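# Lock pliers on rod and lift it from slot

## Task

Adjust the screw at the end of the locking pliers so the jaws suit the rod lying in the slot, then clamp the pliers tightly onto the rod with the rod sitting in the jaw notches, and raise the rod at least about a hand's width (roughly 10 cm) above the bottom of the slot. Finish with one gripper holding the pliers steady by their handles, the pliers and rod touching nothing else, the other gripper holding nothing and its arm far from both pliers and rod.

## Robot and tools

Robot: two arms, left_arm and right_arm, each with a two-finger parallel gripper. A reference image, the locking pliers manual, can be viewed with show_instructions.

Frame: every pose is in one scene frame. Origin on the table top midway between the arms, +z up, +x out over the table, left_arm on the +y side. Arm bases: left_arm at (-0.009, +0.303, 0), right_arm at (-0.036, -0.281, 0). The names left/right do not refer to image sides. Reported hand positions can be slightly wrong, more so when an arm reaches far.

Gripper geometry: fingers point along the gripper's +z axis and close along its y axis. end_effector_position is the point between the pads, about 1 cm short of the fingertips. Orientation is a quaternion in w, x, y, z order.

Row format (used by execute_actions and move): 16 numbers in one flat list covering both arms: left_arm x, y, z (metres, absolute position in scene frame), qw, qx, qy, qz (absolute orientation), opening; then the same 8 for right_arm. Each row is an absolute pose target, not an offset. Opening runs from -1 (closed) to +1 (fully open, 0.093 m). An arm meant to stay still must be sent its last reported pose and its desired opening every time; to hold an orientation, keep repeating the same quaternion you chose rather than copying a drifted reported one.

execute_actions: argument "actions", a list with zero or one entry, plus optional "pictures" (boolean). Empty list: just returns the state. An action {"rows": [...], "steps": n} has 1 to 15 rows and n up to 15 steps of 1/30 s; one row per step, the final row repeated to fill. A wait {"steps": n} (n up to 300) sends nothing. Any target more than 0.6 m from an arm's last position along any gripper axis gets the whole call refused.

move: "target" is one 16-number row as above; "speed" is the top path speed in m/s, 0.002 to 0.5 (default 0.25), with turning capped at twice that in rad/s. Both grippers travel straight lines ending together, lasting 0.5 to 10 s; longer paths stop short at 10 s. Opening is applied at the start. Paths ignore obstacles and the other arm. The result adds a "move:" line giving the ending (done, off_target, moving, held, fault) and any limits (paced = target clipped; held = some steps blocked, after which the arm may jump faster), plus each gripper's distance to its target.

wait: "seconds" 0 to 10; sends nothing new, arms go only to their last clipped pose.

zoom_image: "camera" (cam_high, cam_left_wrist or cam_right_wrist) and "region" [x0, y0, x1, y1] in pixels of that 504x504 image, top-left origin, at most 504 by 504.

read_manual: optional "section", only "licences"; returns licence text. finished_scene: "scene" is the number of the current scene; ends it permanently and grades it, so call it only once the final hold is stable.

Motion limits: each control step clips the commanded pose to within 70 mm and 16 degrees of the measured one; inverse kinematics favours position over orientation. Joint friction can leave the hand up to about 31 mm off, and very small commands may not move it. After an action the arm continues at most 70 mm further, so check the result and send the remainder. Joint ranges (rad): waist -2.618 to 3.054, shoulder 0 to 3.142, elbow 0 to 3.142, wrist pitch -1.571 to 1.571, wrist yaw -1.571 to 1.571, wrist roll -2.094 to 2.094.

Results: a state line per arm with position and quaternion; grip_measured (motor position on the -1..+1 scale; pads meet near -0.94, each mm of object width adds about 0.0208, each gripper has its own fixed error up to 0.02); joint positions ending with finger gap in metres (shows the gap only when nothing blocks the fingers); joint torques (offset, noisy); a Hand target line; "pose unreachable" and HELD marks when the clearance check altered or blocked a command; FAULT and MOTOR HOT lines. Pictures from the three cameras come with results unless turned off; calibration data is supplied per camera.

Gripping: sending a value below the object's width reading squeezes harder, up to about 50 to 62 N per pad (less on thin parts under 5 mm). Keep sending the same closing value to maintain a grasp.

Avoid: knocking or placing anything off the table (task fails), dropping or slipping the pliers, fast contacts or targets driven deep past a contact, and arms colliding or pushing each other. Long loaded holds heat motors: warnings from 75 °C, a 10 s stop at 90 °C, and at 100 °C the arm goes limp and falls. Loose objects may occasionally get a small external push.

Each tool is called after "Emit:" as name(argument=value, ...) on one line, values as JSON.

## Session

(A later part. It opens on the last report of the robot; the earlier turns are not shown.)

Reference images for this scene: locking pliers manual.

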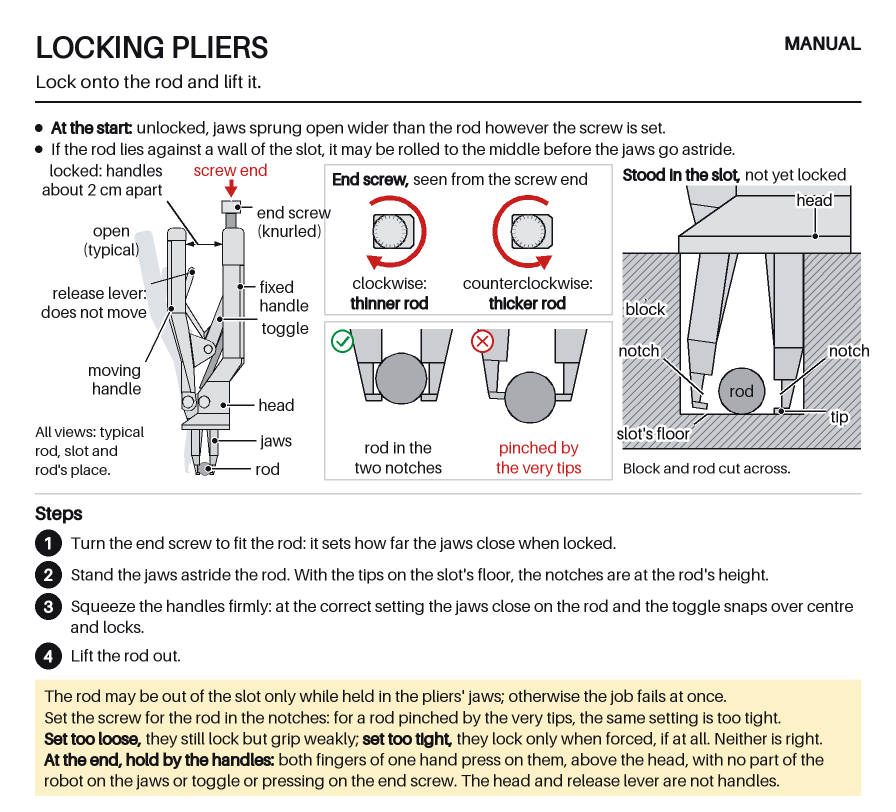

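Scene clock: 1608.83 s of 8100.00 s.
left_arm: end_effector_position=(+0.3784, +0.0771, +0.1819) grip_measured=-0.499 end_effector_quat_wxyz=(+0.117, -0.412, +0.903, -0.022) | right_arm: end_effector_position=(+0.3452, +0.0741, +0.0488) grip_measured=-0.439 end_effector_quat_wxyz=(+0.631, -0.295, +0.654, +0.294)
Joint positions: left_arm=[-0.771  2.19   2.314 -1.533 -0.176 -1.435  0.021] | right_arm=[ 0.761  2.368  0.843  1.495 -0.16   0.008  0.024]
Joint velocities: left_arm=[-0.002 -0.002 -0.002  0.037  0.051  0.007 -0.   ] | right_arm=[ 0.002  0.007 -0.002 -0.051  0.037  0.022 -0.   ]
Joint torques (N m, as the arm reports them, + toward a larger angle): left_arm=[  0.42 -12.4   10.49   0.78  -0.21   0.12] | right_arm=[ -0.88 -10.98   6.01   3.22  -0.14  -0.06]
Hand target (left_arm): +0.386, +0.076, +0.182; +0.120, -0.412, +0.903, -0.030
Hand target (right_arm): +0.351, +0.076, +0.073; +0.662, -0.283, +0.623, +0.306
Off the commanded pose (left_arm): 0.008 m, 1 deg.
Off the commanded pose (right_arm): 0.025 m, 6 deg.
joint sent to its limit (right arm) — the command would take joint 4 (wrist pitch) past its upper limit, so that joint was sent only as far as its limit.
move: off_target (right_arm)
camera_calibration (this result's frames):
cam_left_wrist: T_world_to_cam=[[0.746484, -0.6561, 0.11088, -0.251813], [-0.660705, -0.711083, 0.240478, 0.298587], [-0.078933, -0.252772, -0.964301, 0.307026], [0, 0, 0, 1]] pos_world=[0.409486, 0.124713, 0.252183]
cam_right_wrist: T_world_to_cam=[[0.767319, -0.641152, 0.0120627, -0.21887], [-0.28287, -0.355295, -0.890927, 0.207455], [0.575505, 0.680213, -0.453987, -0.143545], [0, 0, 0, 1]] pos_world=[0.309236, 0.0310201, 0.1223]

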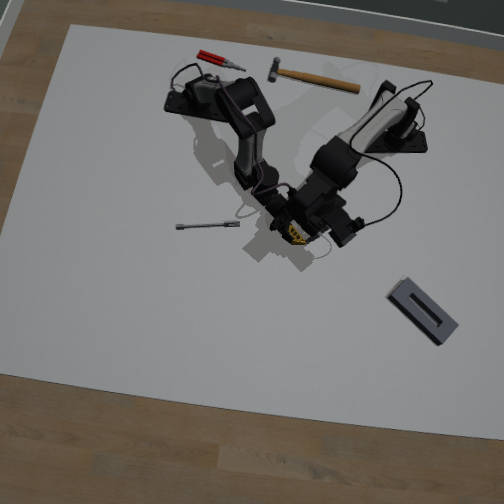

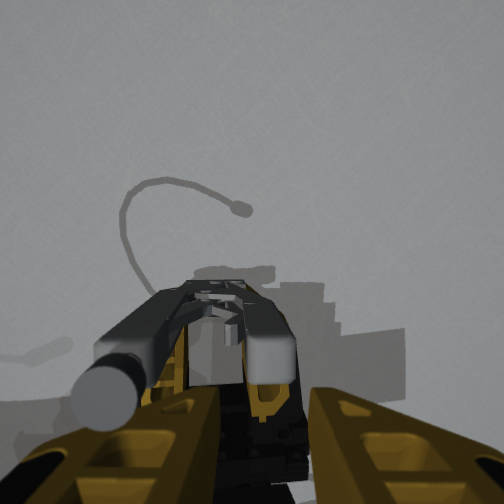

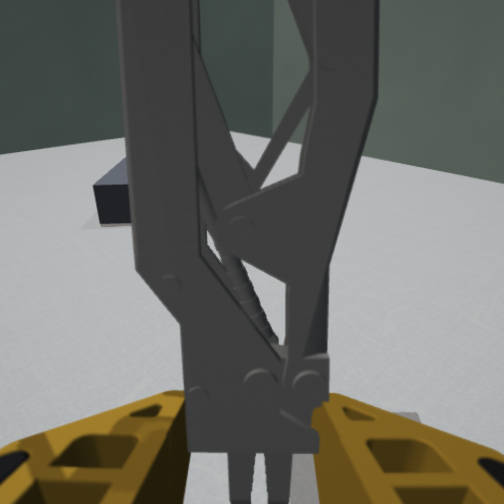

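Emit:
move(target=[0.392,0.075,0.205,0.12,0.339,0.932,-0.044,-0.4,0.352,0.076,0.073,0.663,-0.283,0.622,0.306,-0.45], speed=0.25)

Scene clock: 1622.63 s of 8100.00 s.
left_arm: end_effector_position=(+0.3886, +0.0741, +0.2071) grip_measured=-0.401 end_effector_quat_wxyz=(+0.125, +0.338, +0.932, -0.041) | right_arm: end_effector_position=(+0.3452, +0.0741, +0.0490) grip_measured=-0.439 end_effector_quat_wxyz=(+0.632, -0.294, +0.654, +0.294)
Joint positions: left_arm=[-0.685  2.171  2.38  -1.519  0.04   0.182  0.026] | right_arm=[ 0.761  2.368  0.843  1.495 -0.16   0.008  0.024]
Joint velocities: left_arm=[-0.012 -0.012  0.007 -0.022  0.037  0.051  0.001] | right_arm=[ 0.007 -0.002 -0.007 -0.007 -0.007 -0.066  0.001]
Joint torques (N m, as the arm reports them, + toward a larger angle): left_arm=[  0.39 -11.92  10.51   0.91   0.02   0.13] | right_arm=[ -0.89 -10.96   6.01   3.25  -0.13  -0.06]
Hand target (left_arm): +0.392, +0.076, +0.206; +0.122, +0.339, +0.932, -0.042
Hand target (right_arm): +0.351, +0.076, +0.073; +0.662, -0.283, +0.623, +0.306
Off the commanded pose (left_arm): 0.004 m, 1 deg.
Off the commanded pose (right_arm): 0.025 m, 5 deg.
joint sent to its limit (right arm) — the command would take joint 4 (wrist pitch) past its upper limit, so that joint was sent only as far as its limit.
move: off_target (right_arm)
camera_calibration (this result's frames):
cam_left_wrist: T_world_to_cam=[[-0.632135, -0.774117, -0.0338954, 0.310241], [-0.766517, 0.61833, 0.173548, 0.253584], [-0.113388, 0.135687, -0.984242, 0.320111], [0, 0, 0, 1]] pos_world=[0.426787, 0.0399287, 0.281573]
cam_right_wrist: T_world_to_cam=[[0.767312, -0.641158, 0.0121963, -0.218876], [-0.282349, -0.354858, -0.891266, 0.207425], [0.57577, 0.680436, -0.453317, -0.143607], [0, 0, 0, 1]] pos_world=[0.309198, 0.0309876, 0.122441]

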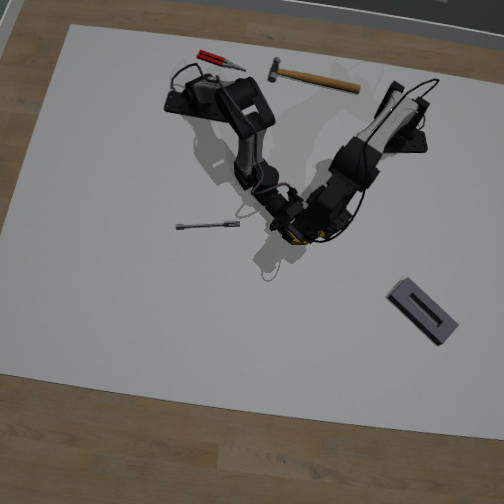

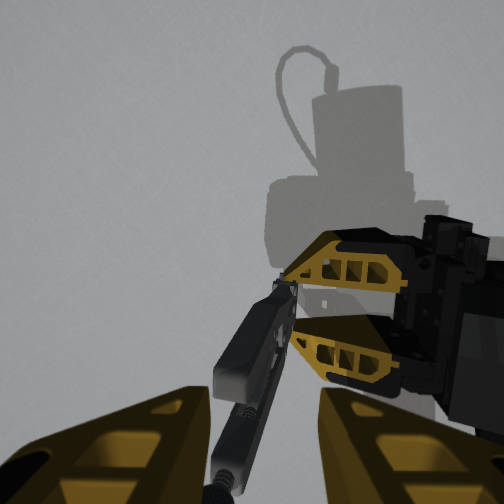

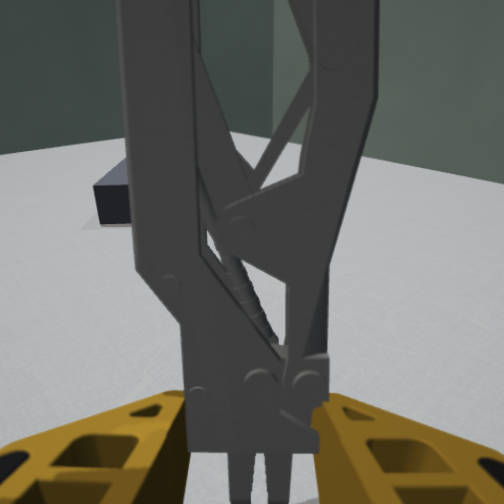

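Emit:
move(target=[0.396,0.089,0.185,0.11,0.339,0.933,-0.04,-0.4,0.352,0.076,0.073,0.663,-0.283,0.622,0.306,-0.45], speed=0.03)

Scene clock: 1628.37 s of 8100.00 s.
left_arm: end_effector_position=(+0.3961, +0.0858, +0.1883) grip_measured=-0.401 end_effector_quat_wxyz=(+0.112, +0.339, +0.933, -0.038) | right_arm: end_effector_position=(+0.3452, +0.0741, +0.0487) grip_measured=-0.439 end_effector_quat_wxyz=(+0.631, -0.295, +0.654, +0.294)
Joint positions: left_arm=[-0.653  2.171  2.306 -1.473  0.045  0.214  0.026] | right_arm=[ 0.761  2.368  0.843  1.494 -0.16   0.008  0.024]
Joint velocities: left_arm=[ 0.007  0.007  0.002  0.022 -0.066 -0.037 -0.   ] | right_arm=[-0.022  0.002  0.007 -0.022 -0.007  0.037 -0.001]
Joint torques (N m, as the arm reports them, + toward a larger angle): left_arm=[  0.45 -14.8    5.53   1.08   0.02   0.09] | right_arm=[ -0.85 -10.92   6.     3.29  -0.13  -0.05]
Hand target (left_arm): +0.396, +0.089, +0.185; +0.110, +0.339, +0.933, -0.039
Hand target (right_arm): +0.351, +0.076, +0.073; +0.662, -0.283, +0.623, +0.306
Off the commanded pose (left_arm): 0.005 m, 0 deg.
Off the commanded pose (right_arm): 0.025 m, 6 deg.
joint sent to its limit (right arm) — the command would take joint 4 (wrist pitch) past its upper limit, so that joint was sent only as far as its limit.
move: off_target (right_arm)
camera_calibration (this result's frames):
cam_left_wrist: T_world_to_cam=[[-0.633314, -0.773241, -0.0318173, 0.323433], [-0.762017, 0.615891, 0.200024, 0.248844], [-0.13507, 0.150923, -0.979274, 0.3072], [0, 0, 0, 1]] pos_world=[0.435951, 0.0504677, 0.261349]
cam_right_wrist: T_world_to_cam=[[0.767323, -0.641149, 0.0119959, -0.218866], [-0.28313, -0.355514, -0.890757, 0.20747], [0.575372, 0.680102, -0.454322, -0.143514], [0, 0, 0, 1]] pos_world=[0.309256, 0.0310364, 0.122229]

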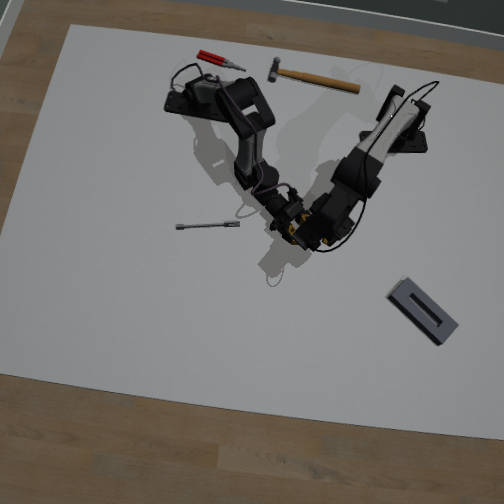

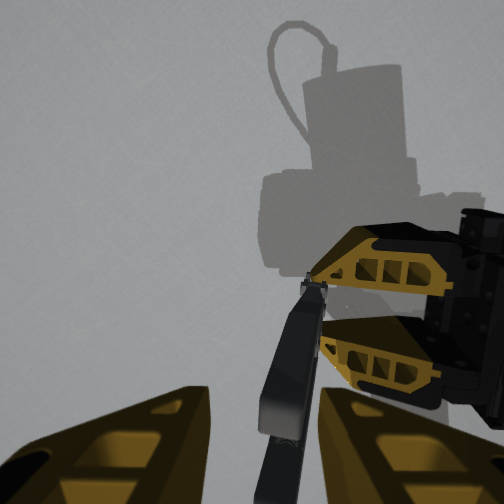

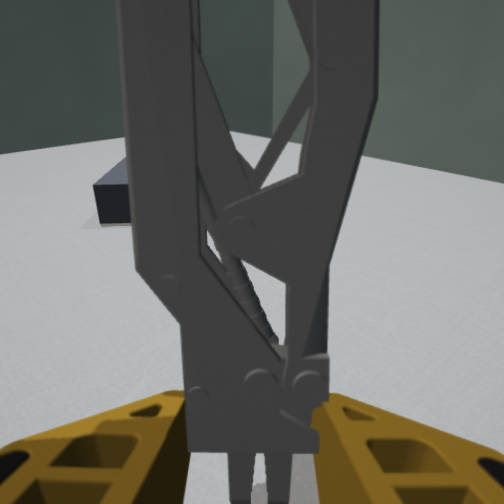

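Emit:
move(target=[0.388,0.087,0.158,0.11,0.339,0.933,-0.04,-0.4,0.352,0.076,0.073,0.663,-0.283,0.622,0.306,-0.45], speed=0.02)

Scene clock: 1633.37 s of 8100.00 s.
left_arm: end_effector_position=(+0.3915, +0.0879, +0.1595) grip_measured=-0.401 end_effector_quat_wxyz=(+0.109, +0.339, +0.934, -0.038) | right_arm: end_effector_position=(+0.3452, +0.0740, +0.0478) grip_measured=-0.439 end_effector_quat_wxyz=(+0.630, -0.295, +0.656, +0.294)
Joint positions: left_arm=[-0.653  2.102  2.08  -1.322  0.047  0.215  0.026] | right_arm=[ 0.761  2.368  0.843  1.49  -0.16   0.009  0.024]
Joint velocities: left_arm=[-0.017 -0.007 -0.007 -0.051 -0.007 -0.022  0.001] | right_arm=[-0.002  0.002 -0.017 -0.037 -0.022  0.037 -0.001]
Joint torques (N m, as the arm reports them, + toward a larger angle): left_arm=[ -0.65 -15.13   5.97   1.1    0.02  -0.03] | right_arm=[ -0.89 -11.01   5.99   3.27  -0.12  -0.11]
Hand target (left_arm): +0.389, +0.087, +0.158; +0.110, +0.339, +0.933, -0.040
Hand target (right_arm): +0.351, +0.076, +0.073; +0.662, -0.283, +0.623, +0.305
Off the commanded pose (left_arm): 0.004 m, 0 deg.
Off the commanded pose (right_arm): 0.026 m, 6 deg.
joint sent to its limit (right arm) — the command would take joint 4 (wrist pitch) past its upper limit, so that joint was sent only as far as its limit.
move: off_target (right_arm)
camera_calibration (this result's frames):
cam_left_wrist: T_world_to_cam=[[-0.634635, -0.772258, -0.0292765, 0.321228], [-0.759842, 0.616624, 0.205948, 0.247872], [-0.140992, 0.152947, -0.978125, 0.280058], [0, 0, 0, 1]] pos_world=[0.431692, 0.0523932, 0.232288]
cam_right_wrist: T_world_to_cam=[[0.767352, -0.641133, 0.0109464, -0.218811], [-0.28599, -0.357472, -0.889057, 0.207692], [0.573917, 0.679089, -0.457665, -0.143167], [0, 0, 0, 1]] pos_world=[0.309469, 0.0311801, 0.121523]

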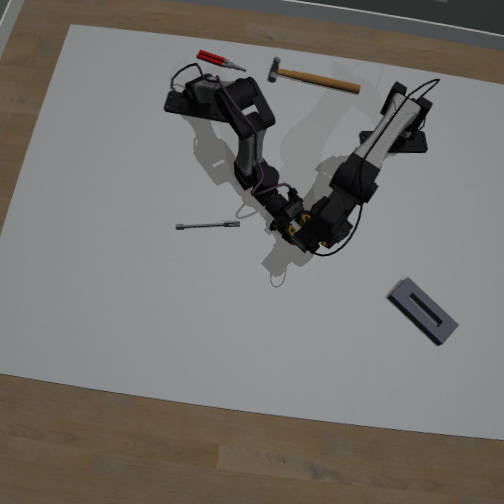

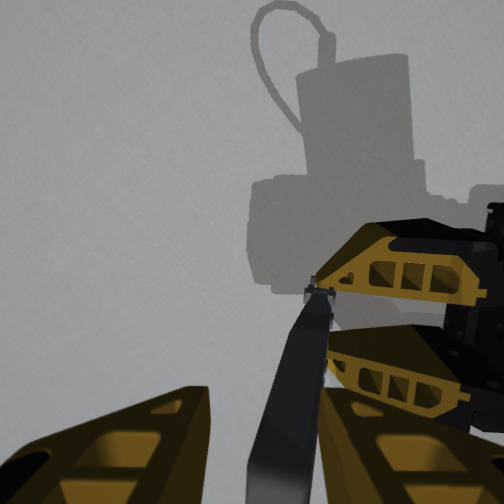

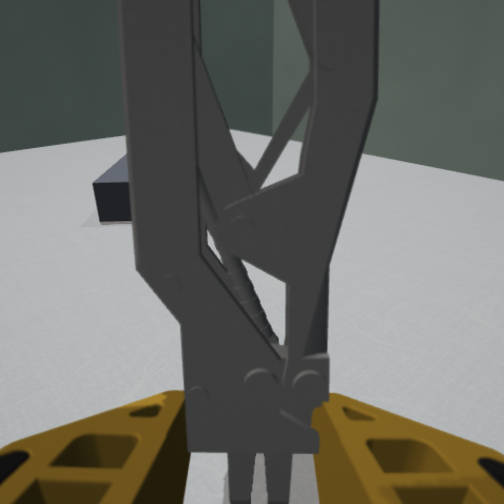

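Emit:
execute_actions(actions=[{"rows":[[0.386,0.084,0.158,0.11,0.339,0.933,-0.04,-0.5,0.352,0.076,0.073,0.663,-0.283,0.622,0.306,-0.45],[0.386,0.084,0.158,0.11,0.339,0.933,-0.04,-0.55,0.352,0.076,0.073,0.663,-0.283,0.622,0.306,-0.45],[0.386,0.084,0.158,0.11,0.339,0.933,-0.04,-0.6,0.352,0.076,0.073,0.663,-0.283,0.622,0.306,-0.45],[0.386,0.084,0.158,0.11,0.339,0.933,-0.04,-0.65,0.352,0.076,0.073,0.663,-0.283,0.622,0.306,-0.45],[0.386,0.084,0.158,0.11,0.339,0.933,-0.04,-0.7,0.352,0.076,0.073,0.663,-0.283,0.622,0.306,-0.45],[0.386,0.084,0.158,0.11,0.339,0.933,-0.04,-0.74,0.352,0.076,0.073,0.663,-0.283,0.622,0.306,-0.45],[0.386,0.084,0.158,0.11,0.339,0.933,-0.04,-0.78,0.352,0.076,0.073,0.663,-0.283,0.622,0.306,-0.45],[0.386,0.084,0.158,0.11,0.339,0.933,-0.04,-0.82,0.352,0.076,0.073,0.663,-0.283,0.622,0.306,-0.45]],"steps":15}], pictures=false)

Emit:
move(target=[0.405,0.070,0.157,0.11,0.339,0.933,-0.04,-0.82,0.352,0.076,0.073,0.663,-0.283,0.622,0.306,-0.45], speed=0.015)

Scene clock: 1639.20 s of 8100.00 s.
left_arm: end_effector_position=(+0.3799, +0.0732, +0.1632) grip_measured=-0.805 end_effector_quat_wxyz=(+0.104, +0.349, +0.929, -0.065) | right_arm: end_effector_position=(+0.3462, +0.0739, +0.0499) grip_measured=-0.439 end_effector_quat_wxyz=(+0.632, -0.293, +0.653, +0.296)
Joint positions: left_arm=[-0.674  2.094  2.08  -1.332  0.099  0.21   0.007] | right_arm=[ 0.758  2.368  0.846  1.496 -0.164  0.013  0.024]
Joint velocities: left_arm=[-0.007 -0.002  0.002 -0.022 -0.022 -0.051 -0.   ] | right_arm=[-0.017 -0.017  0.002 -0.022  0.066  0.022 -0.   ]
Joint torques (N m, as the arm reports them, + toward a larger angle): left_arm=[  0.5  -14.4    5.41   1.18  -0.56  -0.04] | right_arm=[ -0.65 -10.95   5.89   3.25  -0.09  -0.08]
Hand target (left_arm): +0.386, +0.084, +0.158; +0.109, +0.339, +0.934, -0.040
Hand target (right_arm): +0.352, +0.076, +0.073; +0.662, -0.283, +0.623, +0.306
Off the commanded pose (left_arm): 0.013 m, 3 deg.
Off the commanded pose (right_arm): 0.024 m, 5 deg.
joint sent to its limit (right arm) — the command would take joint 4 (wrist pitch) past its upper limit, so that joint was sent only as far as its limit.
Steps of this call (steps 1 to 160: nothing new was sent; steps 161 to 175: all 15 steps of this action). Readings (end_effector_position):
161: left_arm (+0.3914, +0.0876, +0.1597) | right_arm (+0.3452, +0.0740, +0.0481)
162: left_arm (+0.3912, +0.0871, +0.1597) | right_arm (+0.3452, +0.0740, +0.0481)
164: left_arm (+0.3887, +0.0839, +0.1599) | right_arm (+0.3452, +0.0740, +0.0481)
168: left_arm (+0.3813, +0.0750, +0.1623) | right_arm (+0.3454, +0.0738, +0.0488)
175: the state above

Scene clock: 1642.73 s of 8100.00 s.
left_arm: end_effector_position=(+0.3854, +0.0690, +0.1602) grip_measured=-0.806 end_effector_quat_wxyz=(+0.086, +0.349, +0.931, -0.065) | right_arm: end_effector_position=(+0.3487, +0.0713, +0.0479) grip_measured=-0.439 end_effector_quat_wxyz=(+0.628, -0.285, +0.660, +0.297)
Joint positions: left_arm=[-0.674  2.174  2.2   -1.409  0.105  0.21   0.007] | right_arm=[ 0.754  2.368  0.846  1.487 -0.157  0.029  0.024]
Joint velocities: left_arm=[-0.002  0.002  0.002  0.022  0.007  0.051 -0.001] | right_arm=[ 0.017 -0.007  0.007 -0.022 -0.095 -0.022 -0.001]
Joint torques (N m, as the arm reports them, + toward a larger angle): left_arm=[ -0.09 -11.64  10.9    1.27  -0.62  -0.14] | right_arm=[ -0.24 -10.99   5.82   3.34  -0.16  -0.28]
Hand target (left_arm): +0.404, +0.071, +0.158; +0.110, +0.339, +0.933, -0.041
Hand target (right_arm): +0.351, +0.076, +0.073; +0.662, -0.283, +0.623, +0.306
Off the commanded pose (left_arm): 0.020 m, 4 deg.
Off the commanded pose (right_arm): 0.026 m, 6 deg.
move: off_target (left_arm, right_arm)
camera_calibration (this result's frames):
cam_left_wrist: T_world_to_cam=[[-0.655663, -0.754201, 0.0358804, 0.299212], [-0.728898, 0.644634, 0.230554, 0.236967], [-0.197014, 0.125012, -0.972398, 0.305346], [0, 0, 0, 1]] pos_world=[0.429064, 0.0347374, 0.231549]
cam_right_wrist: T_world_to_cam=[[0.76004, -0.649816, -0.00882617, -0.219136], [-0.303445, -0.342841, -0.889034, 0.212838], [0.574682, 0.67838, -0.457757, -0.143477], [0, 0, 0, 1]] pos_world=[0.31359, 0.0279038, 0.121609]

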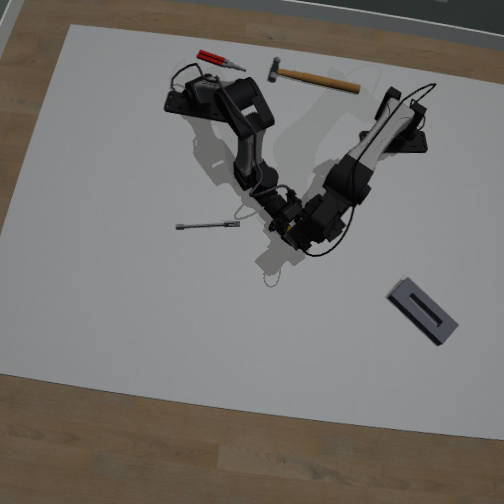

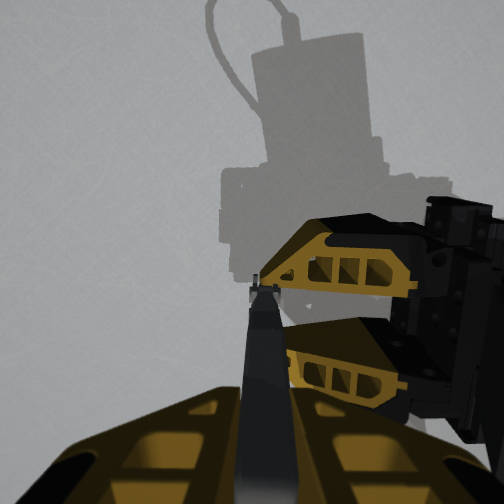

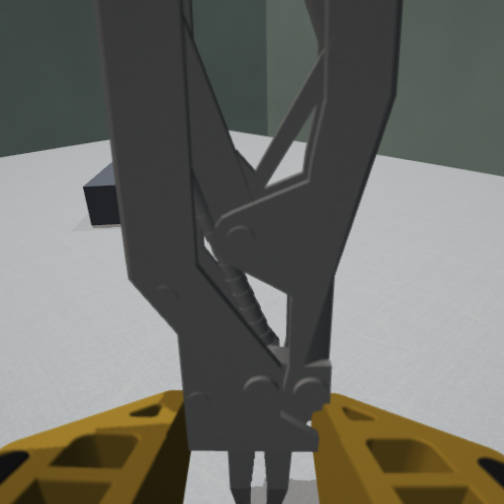

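Emit:
move(target=[0.412,0.047,0.158,0.10,0.349,0.930,-0.06,-0.82,0.352,0.076,0.073,0.663,-0.283,0.622,0.306,-0.45], speed=0.015)

Scene clock: 1648.93 s of 8100.00 s.
left_arm: end_effector_position=(+0.3968, +0.0554, +0.1583) grip_measured=-0.806 end_effector_quat_wxyz=(+0.072, +0.355, +0.930, -0.062) | right_arm: end_effector_position=(+0.3480, +0.0715, +0.0462) grip_measured=-0.439 end_effector_quat_wxyz=(+0.629, -0.294, +0.657, +0.292)
Joint positions: left_arm=[-0.689  2.324  2.45  -1.535  0.102  0.208  0.007] | right_arm=[ 0.752  2.371  0.846  1.487 -0.165  0.008  0.024]
Joint velocities: left_arm=[-0.002  0.007  0.017 -0.007 -0.051 -0.007 -0.001] | right_arm=[-0.007 -0.007 -0.007  0.022 -0.051 -0.066  0.001]
Joint torques (N m, as the arm reports them, + toward a larger angle): left_arm=[ -0.65 -13.27  10.79   1.28  -0.18  -0.17] | right_arm=[ -0.17 -11.44   5.8    3.37  -0.09  -0.05]
Hand target (left_arm): +0.411, +0.048, +0.159; +0.100, +0.349, +0.930, -0.061
Hand target (right_arm): +0.351, +0.076, +0.073; +0.662, -0.283, +0.623, +0.306
Off the commanded pose (left_arm): 0.017 m, 3 deg.
Off the commanded pose (right_arm): 0.027 m, 6 deg.
joint sent to its limit (right arm) — the command would take joint 4 (wrist pitch) past its upper limit, so that joint was sent only as far as its limit.
move: off_target (left_arm, right_arm)
camera_calibration (this result's frames):
cam_left_wrist: T_world_to_cam=[[-0.664461, -0.746334, 0.0384325, 0.299151], [-0.715434, 0.650129, 0.255902, 0.244774], [-0.215974, 0.142541, -0.965938, 0.312953], [0, 0, 0, 1]] pos_world=[0.441484, 0.0195231, 0.228158]
cam_right_wrist: T_world_to_cam=[[0.764703, -0.644284, 0.0112505, -0.221498], [-0.28941, -0.358996, -0.887335, 0.207364], [0.575735, 0.675292, -0.460988, -0.143988], [0, 0, 0, 1]] pos_world=[0.312293, 0.0289693, 0.120116]

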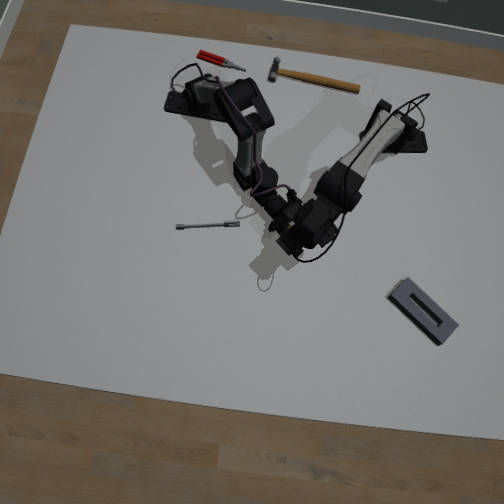

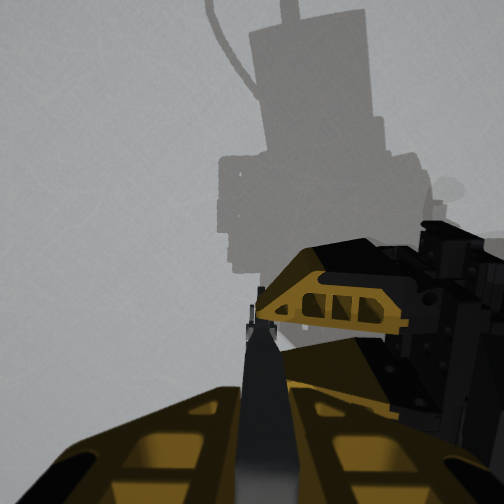

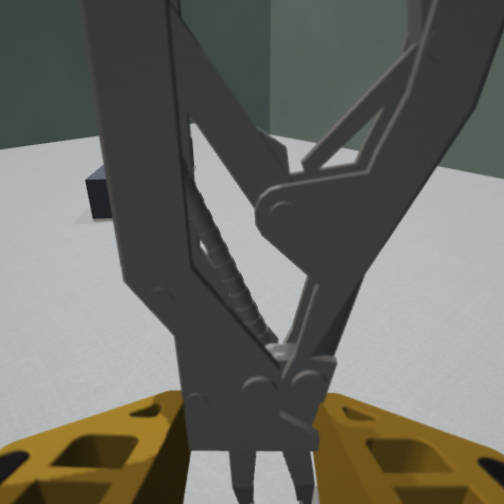

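Emit:
move(target=[0.410,0.070,0.158,0.09,0.342,0.935,-0.035,-0.82,0.352,0.076,0.073,0.663,-0.283,0.622,0.306,-0.45], speed=0.015)

Scene clock: 1657.23 s of 8100.00 s.
left_arm: end_effector_position=(+0.3962, +0.0564, +0.1580) grip_measured=-0.806 end_effector_quat_wxyz=(+0.071, +0.355, +0.930, -0.060) | right_arm: end_effector_position=(+0.3476, +0.0718, +0.0459) grip_measured=-0.439 end_effector_quat_wxyz=(+0.629, -0.295, +0.657, +0.293)
Joint positions: left_arm=[-0.689  2.324  2.451 -1.54   0.098  0.209  0.007] | right_arm=[ 0.752  2.372  0.846  1.487 -0.168  0.007  0.024]
Joint velocities: left_arm=[-0.002 -0.007 -0.002 -0.022  0.007 -0.081  0.001] | right_arm=[-0.002 -0.012 -0.017 -0.007 -0.007 -0.066 -0.   ]
Joint torques (N m, as the arm reports them, + toward a larger angle): left_arm=[  1.08 -16.31   6.21   1.12  -0.59  -0.01] | right_arm=[ -0.17 -11.3    5.8    3.35  -0.06  -0.04]
Hand target (left_arm): +0.409, +0.070, +0.159; +0.088, +0.342, +0.935, -0.034
Hand target (right_arm): +0.351, +0.076, +0.073; +0.662, -0.283, +0.623, +0.306
Off the commanded pose (left_arm): 0.019 m, 4 deg.
Off the commanded pose (right_arm): 0.028 m, 6 deg.
joint sent to its limit (right arm) — the command would take joint 4 (wrist pitch) past its upper limit, so that joint was sent only as far as its limit.
move: off_target (left_arm, right_arm)
camera_calibration (this result's frames):
cam_left_wrist: T_world_to_cam=[[-0.664773, -0.7462, 0.0355287, 0.300155], [-0.714595, 0.649042, 0.260955, 0.242727], [-0.217784, 0.148087, -0.964697, 0.312622], [0, 0, 0, 1]] pos_world=[0.441071, 0.0201399, 0.22758]
cam_right_wrist: T_world_to_cam=[[0.766684, -0.641917, 0.0117593, -0.221858], [-0.288379, -0.360679, -0.886988, 0.206858], [0.573614, 0.676648, -0.461643, -0.143425], [0, 0, 0, 1]] pos_world=[0.312019, 0.0292438, 0.119878]

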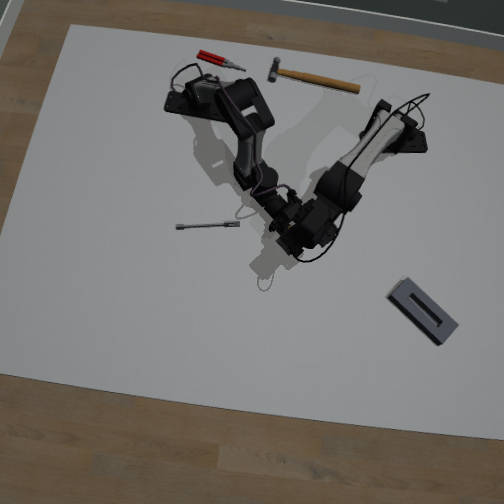

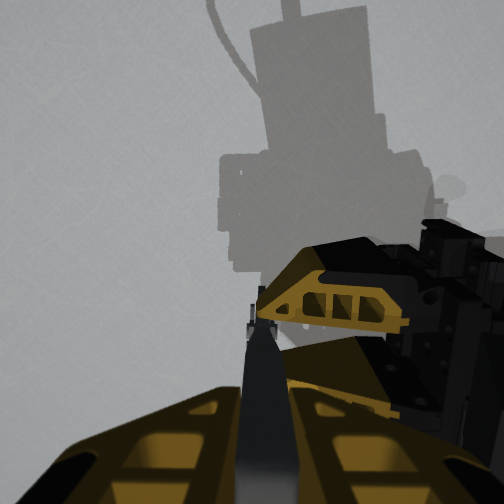

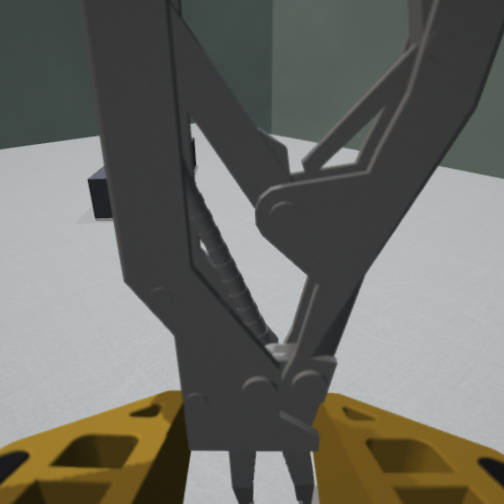

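Emit:
move(target=[0.397,0.057,0.158,0.071,0.355,0.930,-0.06,-0.4,0.352,0.076,0.073,0.663,-0.283,0.622,0.306,-0.45], speed=0.02)

Emit:
move(target=[0.39,0.065,0.21,0.12,0.345,0.930,-0.044,-0.4,0.352,0.076,0.073,0.663,-0.283,0.622,0.306,-0.45], speed=0.06)

Emit:
move(target=[0.375,0.09,0.215,0.139,-0.408,0.901,-0.041,0.9,0.348,0.072,0.05,0.5765,-0.326,0.699,0.269,-0.45], speed=0.25)

Scene clock: 1664.53 s of 8100.00 s.
left_arm: end_effector_position=(+0.3961, +0.0563, +0.1580) grip_measured=-0.401 end_effector_quat_wxyz=(+0.070, +0.355, +0.930, -0.061) | right_arm: end_effector_position=(+0.3477, +0.0718, +0.0480) grip_measured=-0.439 end_effector_quat_wxyz=(+0.631, -0.294, +0.655, +0.294)
Joint positions: left_arm=[-0.689  2.324  2.451 -1.54   0.099  0.209  0.026] | right_arm=[ 0.752  2.372  0.846  1.496 -0.168  0.01   0.024]
Joint velocities: left_arm=[-0.002 -0.012 -0.007 -0.007 -0.022  0.022  0.001] | right_arm=[ 0.002 -0.007 -0.007 -0.022 -0.022  0.007  0.   ]
Joint torques (N m, as the arm reports them, + toward a larger angle): left_arm=[ -0.15 -15.08   8.3    0.77  -0.01   0.06] | right_arm=[ -0.15 -11.26   5.8    3.28  -0.05  -0.06]
Hand target (left_arm): +0.397, +0.057, +0.158; +0.071, +0.355, +0.930, -0.060
Hand target (right_arm): +0.351, +0.076, +0.073; +0.662, -0.283, +0.623, +0.306
Off the commanded pose (left_arm): 0.001 m, 0 deg.
Off the commanded pose (right_arm): 0.026 m, 6 deg.
joint sent to its limit (right arm) — the command would take joint 4 (wrist pitch) past its upper limit, so that joint was sent only as far as its limit.
move: off_target (right_arm)
camera_calibration (this result's frames):
cam_left_wrist: T_world_to_cam=[[-0.664876, -0.746051, 0.0367135, 0.299792], [-0.714247, 0.649379, 0.261071, 0.242504], [-0.218613, 0.147357, -0.964621, 0.312963], [0, 0, 0, 1]] pos_world=[0.44095, 0.0200664, 0.227573]
cam_right_wrist: T_world_to_cam=[[0.766573, -0.642069, 0.0106941, -0.221795], [-0.28419, -0.354138, -0.890967, 0.207023], [0.575849, 0.679952, -0.453942, -0.143901], [0, 0, 0, 1]] pos_world=[0.311721, 0.0287528, 0.1215]

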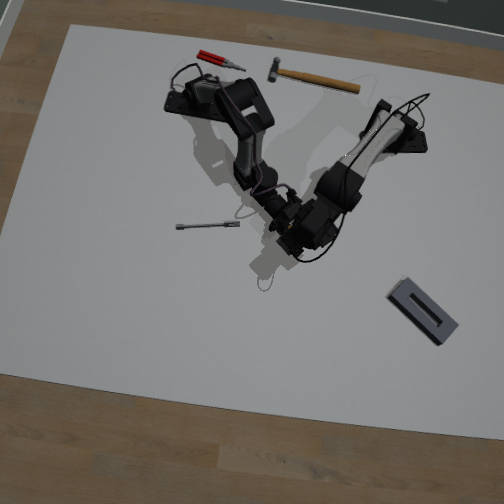

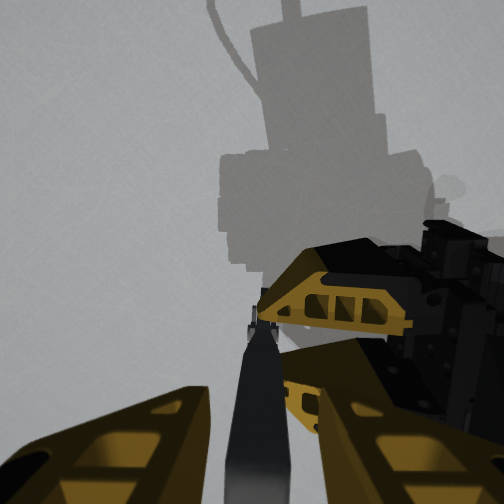

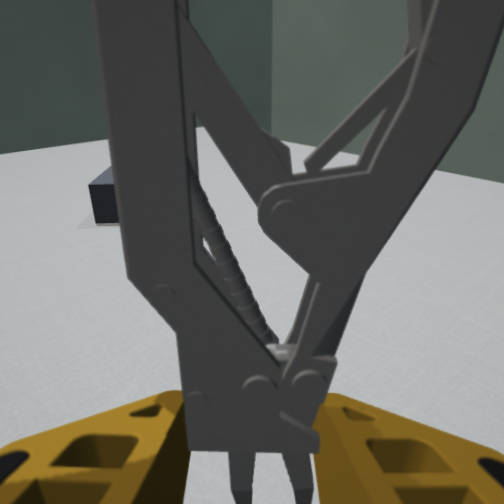

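Scene clock: 1665.77 s of 8100.00 s.
left_arm: end_effector_position=(+0.3928, +0.0673, +0.2047) grip_measured=-0.401 end_effector_quat_wxyz=(+0.123, +0.345, +0.930, -0.046) | right_arm: end_effector_position=(+0.3477, +0.0718, +0.0480) grip_measured=-0.439 end_effector_quat_wxyz=(+0.631, -0.294, +0.655, +0.294)
Joint positions: left_arm=[-0.689  2.219  2.451 -1.545  0.052  0.19   0.026] | right_arm=[ 0.752  2.372  0.846  1.496 -0.168  0.01   0.024]
Joint velocities: left_arm=[-0.007  0.002  0.002 -0.022  0.022  0.007 -0.001] | right_arm=[-0.002  0.017 -0.017 -0.095 -0.066  0.007 -0.   ]
Joint torques (N m, as the arm reports them, + toward a larger angle): left_arm=[ -1.05 -14.95   8.69   0.92  -0.07  -0.05] | right_arm=[ -0.2  -11.26   5.81   3.2   -0.06  -0.05]
Hand target (left_arm): +0.389, +0.065, +0.210; +0.126, +0.345, +0.929, -0.045
Hand target (right_arm): +0.351, +0.076, +0.073; +0.662, -0.283, +0.623, +0.306
Off the commanded pose (left_arm): 0.006 m, 0 deg.
Off the commanded pose (right_arm): 0.026 m, 6 deg.
joint sent to its limit (left arm) — the command would take joint 4 (wrist pitch) past its lower limit, so that joint was sent only as far as its limit.
joint sent to its limit (right arm) — the command would take joint 4 (wrist pitch) past its upper limit, so that joint was sent only as far as its limit.
move: off_target (right_arm)
camera_calibration (this result's frames):
cam_left_wrist: T_world_to_cam=[[-0.644335, -0.764343, -0.0247586, 0.309825], [-0.755614, 0.631321, 0.17459, 0.256014], [-0.117816, 0.131203, -0.98433, 0.321254], [0, 0, 0, 1]] pos_world=[0.430928, 0.0330353, 0.279193]
cam_right_wrist: T_world_to_cam=[[0.766573, -0.642069, 0.0106941, -0.221795], [-0.28419, -0.354138, -0.890967, 0.207023], [0.575849, 0.679952, -0.453942, -0.143901], [0, 0, 0, 1]] pos_world=[0.311721, 0.0287528, 0.1215]

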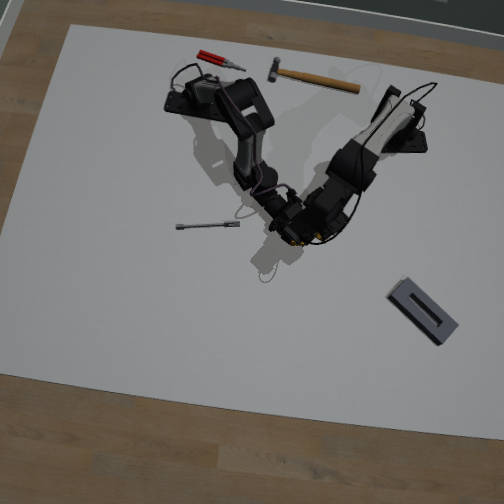

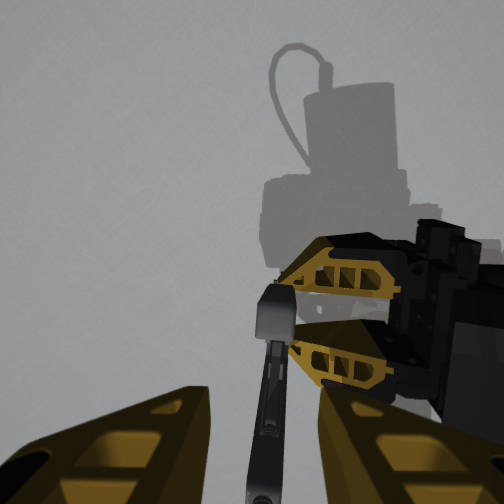

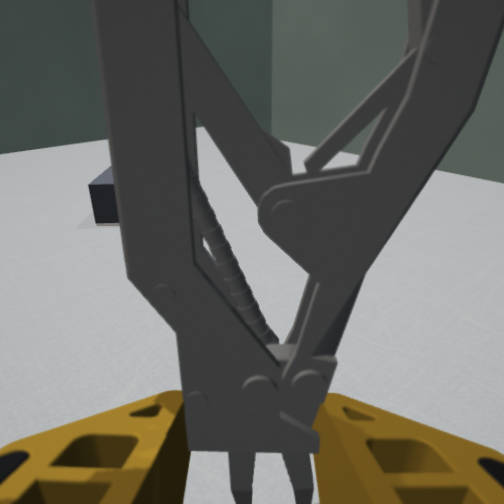

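Scene clock: 1669.43 s of 8100.00 s.
left_arm: end_effector_position=(+0.3741, +0.0934, +0.2108) grip_measured=+0.899 end_effector_quat_wxyz=(+0.133, -0.407, +0.903, -0.040) | right_arm: end_effector_position=(+0.3455, +0.0721, +0.0324) grip_measured=-0.439 end_effector_quat_wxyz=(+0.561, -0.327, +0.713, +0.266)
Joint positions: left_arm=[-0.747  2.107  2.294 -1.543 -0.179 -1.399  0.088] | right_arm=[ 0.752  2.246  0.846  1.165 -0.178 -0.03   0.024]
Joint velocities: left_arm=[-0.007  0.002  0.002 -0.051 -0.051 -0.066 -0.001] | right_arm=[-0.007  0.002 -0.017 -0.007  0.125 -0.022  0.001]
Joint torques (N m, as the arm reports them, + toward a larger angle): left_arm=[ -0.95 -12.12  10.65   0.68  -0.35  -0.05] | right_arm=[ -0.74 -13.85   4.48   2.61  -0.17  -0.21]
Hand target (left_arm): +0.374, +0.090, +0.214; +0.138, -0.408, +0.901, -0.042
Hand target (right_arm): +0.348, +0.072, +0.050; +0.577, -0.327, +0.699, +0.269
Off the commanded pose (left_arm): 0.005 m, 1 deg.
Off the commanded pose (right_arm): 0.018 m, 2 deg.
joint sent to its limit (left arm) — the command would take joint 4 (wrist pitch) past its lower limit, so that joint was sent only as far as its limit.
move: off_target (right_arm)
camera_calibration (this result's frames):
cam_left_wrist: T_world_to_cam=[[0.733494, -0.661767, 0.155084, -0.245057], [-0.678582, -0.699919, 0.2228, 0.309693], [-0.0388949, -0.26866, -0.96245, 0.324788], [0, 0, 0, 1]] pos_world=[0.402533, 0.141847, 0.281598]
cam_right_wrist: T_world_to_cam=[[0.777231, -0.629141, 0.00967689, -0.224375], [-0.386365, -0.489335, -0.78184, 0.234086], [0.496623, 0.603931, -0.623405, -0.111557], [0, 0, 0, 1]] pos_world=[0.320236, 0.0407558, 0.115644]

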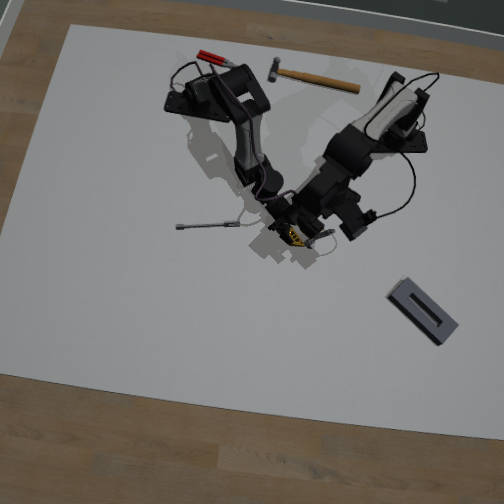

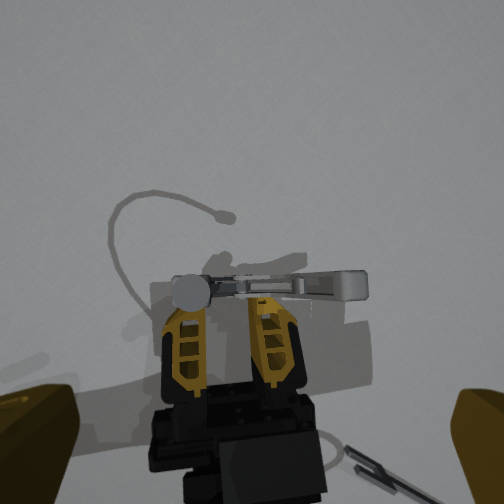

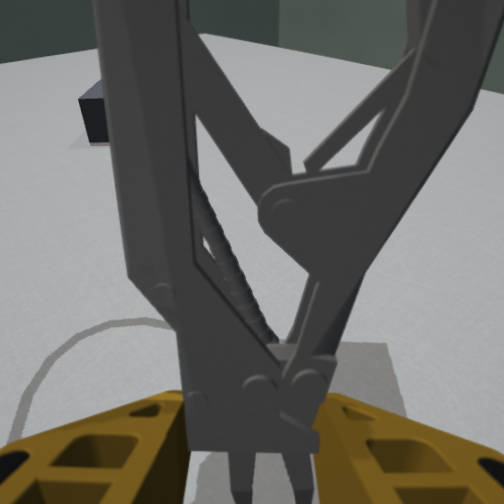

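Emit:
move(target=[0.396,0.092,0.165,0.045,-0.42,0.905,-0.05,0.95,0.348,0.072,0.05,0.5765,-0.326,0.699,0.269,-0.45], speed=0.05)

Scene clock: 1681.03 s of 8100.00 s.
left_arm: end_effector_position=(+0.3915, +0.0918, +0.1654) grip_measured=+0.948 end_effector_quat_wxyz=(+0.047, -0.420, +0.905, -0.047) | right_arm: end_effector_position=(+0.3454, +0.0720, +0.0322) grip_measured=-0.439 end_effector_quat_wxyz=(+0.561, -0.327, +0.713, +0.266)
Joint positions: left_arm=[-0.669  2.239  2.342 -1.543 -0.018 -1.362  0.091] | right_arm=[ 0.752  2.246  0.846  1.164 -0.178 -0.03   0.024]
Joint velocities: left_arm=[-0.002 -0.002  0.032  0.037 -0.051  0.007 -0.   ] | right_arm=[ 0.017  0.012 -0.017  0.022 -0.007  0.022 -0.   ]
Joint torques (N m, as the arm reports them, + toward a larger angle): left_arm=[  0.14 -12.75  10.23   0.59  -0.1    0.11] | right_arm=[ -0.69 -13.8    4.67   2.61  -0.14  -0.21]
Hand target (left_arm): +0.397, +0.092, +0.165; +0.047, -0.420, +0.905, -0.051
Hand target (right_arm): +0.348, +0.072, +0.050; +0.577, -0.326, +0.699, +0.269
Off the commanded pose (left_arm): 0.005 m, 0 deg.
Off the commanded pose (right_arm): 0.018 m, 2 deg.
move: off_target (right_arm)
camera_calibration (this result's frames):
cam_left_wrist: T_world_to_cam=[[0.761393, -0.640906, 0.097573, -0.255168], [-0.623205, -0.682128, 0.382515, 0.280778], [-0.178599, -0.352052, -0.918783, 0.336485], [0, 0, 0, 1]] pos_world=[0.429361, 0.146448, 0.226652]
cam_right_wrist: T_world_to_cam=[[0.777239, -0.629134, 0.00944906, -0.224356], [-0.387055, -0.489904, -0.781142, 0.234096], [0.496072, 0.603477, -0.624282, -0.111423], [0, 0, 0, 1]] pos_world=[0.32026, 0.0407757, 0.115422]

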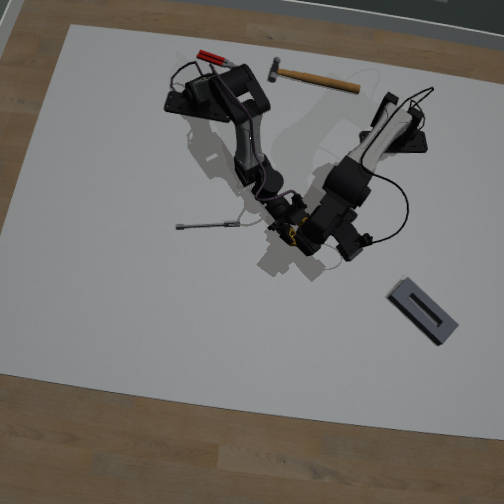

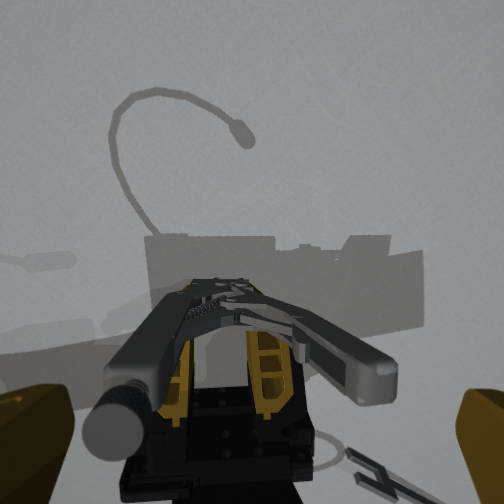

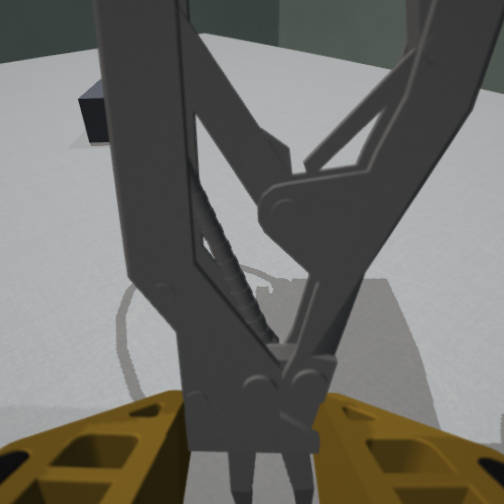

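Emit:
move(target=[0.381,0.083,0.116,0.035,-0.421,0.906,-0.03,0.95,0.348,0.072,0.05,0.5765,-0.326,0.699,0.269,-0.45], speed=0.03)

Scene clock: 1688.07 s of 8100.00 s.
left_arm: end_effector_position=(+0.3856, +0.0840, +0.1166) grip_measured=+0.948 end_effector_quat_wxyz=(+0.032, -0.421, +0.906, -0.031) | right_arm: end_effector_position=(+0.3454, +0.0720, +0.0322) grip_measured=-0.439 end_effector_quat_wxyz=(+0.561, -0.327, +0.713, +0.266)
Joint positions: left_arm=[-0.69   2.223  2.121 -1.381 -0.016 -1.383  0.091] | right_arm=[ 0.752  2.246  0.846  1.164 -0.178 -0.03   0.024]
Joint velocities: left_arm=[-0.002  0.007 -0.017 -0.007 -0.051 -0.051  0.001] | right_arm=[ 0.007 -0.007  0.002  0.051 -0.022 -0.051 -0.   ]
Joint torques (N m, as the arm reports them, + toward a larger angle): left_arm=[ -0.91 -15.94   5.74   0.58  -0.19   0.  ] | right_arm=[ -0.66 -13.79   4.69   2.63  -0.15  -0.2 ]
Hand target (left_arm): +0.382, +0.082, +0.116; +0.034, -0.421, +0.906, -0.030
Hand target (right_arm): +0.348, +0.072, +0.050; +0.577, -0.326, +0.699, +0.269
Off the commanded pose (left_arm): 0.005 m, 0 deg.
Off the commanded pose (right_arm): 0.018 m, 2 deg.
move: off_target (right_arm)
camera_calibration (this result's frames):
cam_left_wrist: T_world_to_cam=[[0.764748, -0.641905, 0.0558488, -0.247213], [-0.607293, -0.689113, 0.395371, 0.283441], [-0.215305, -0.336276, -0.916822, 0.300449], [0, 0, 0, 1]] pos_world=[0.425875, 0.137669, 0.1772]
cam_right_wrist: T_world_to_cam=[[0.777239, -0.629134, 0.00944906, -0.224356], [-0.387055, -0.489904, -0.781142, 0.234096], [0.496072, 0.603477, -0.624282, -0.111423], [0, 0, 0, 1]] pos_world=[0.32026, 0.0407757, 0.115422]

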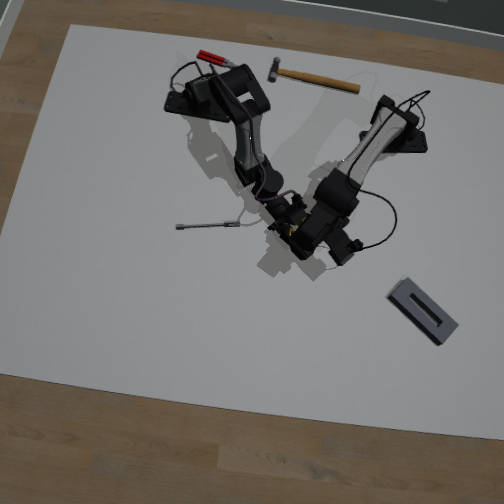

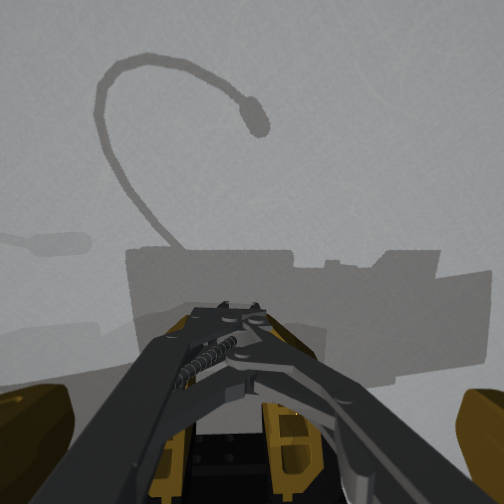

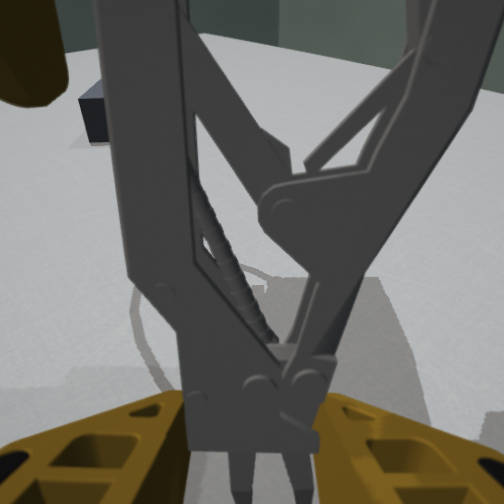

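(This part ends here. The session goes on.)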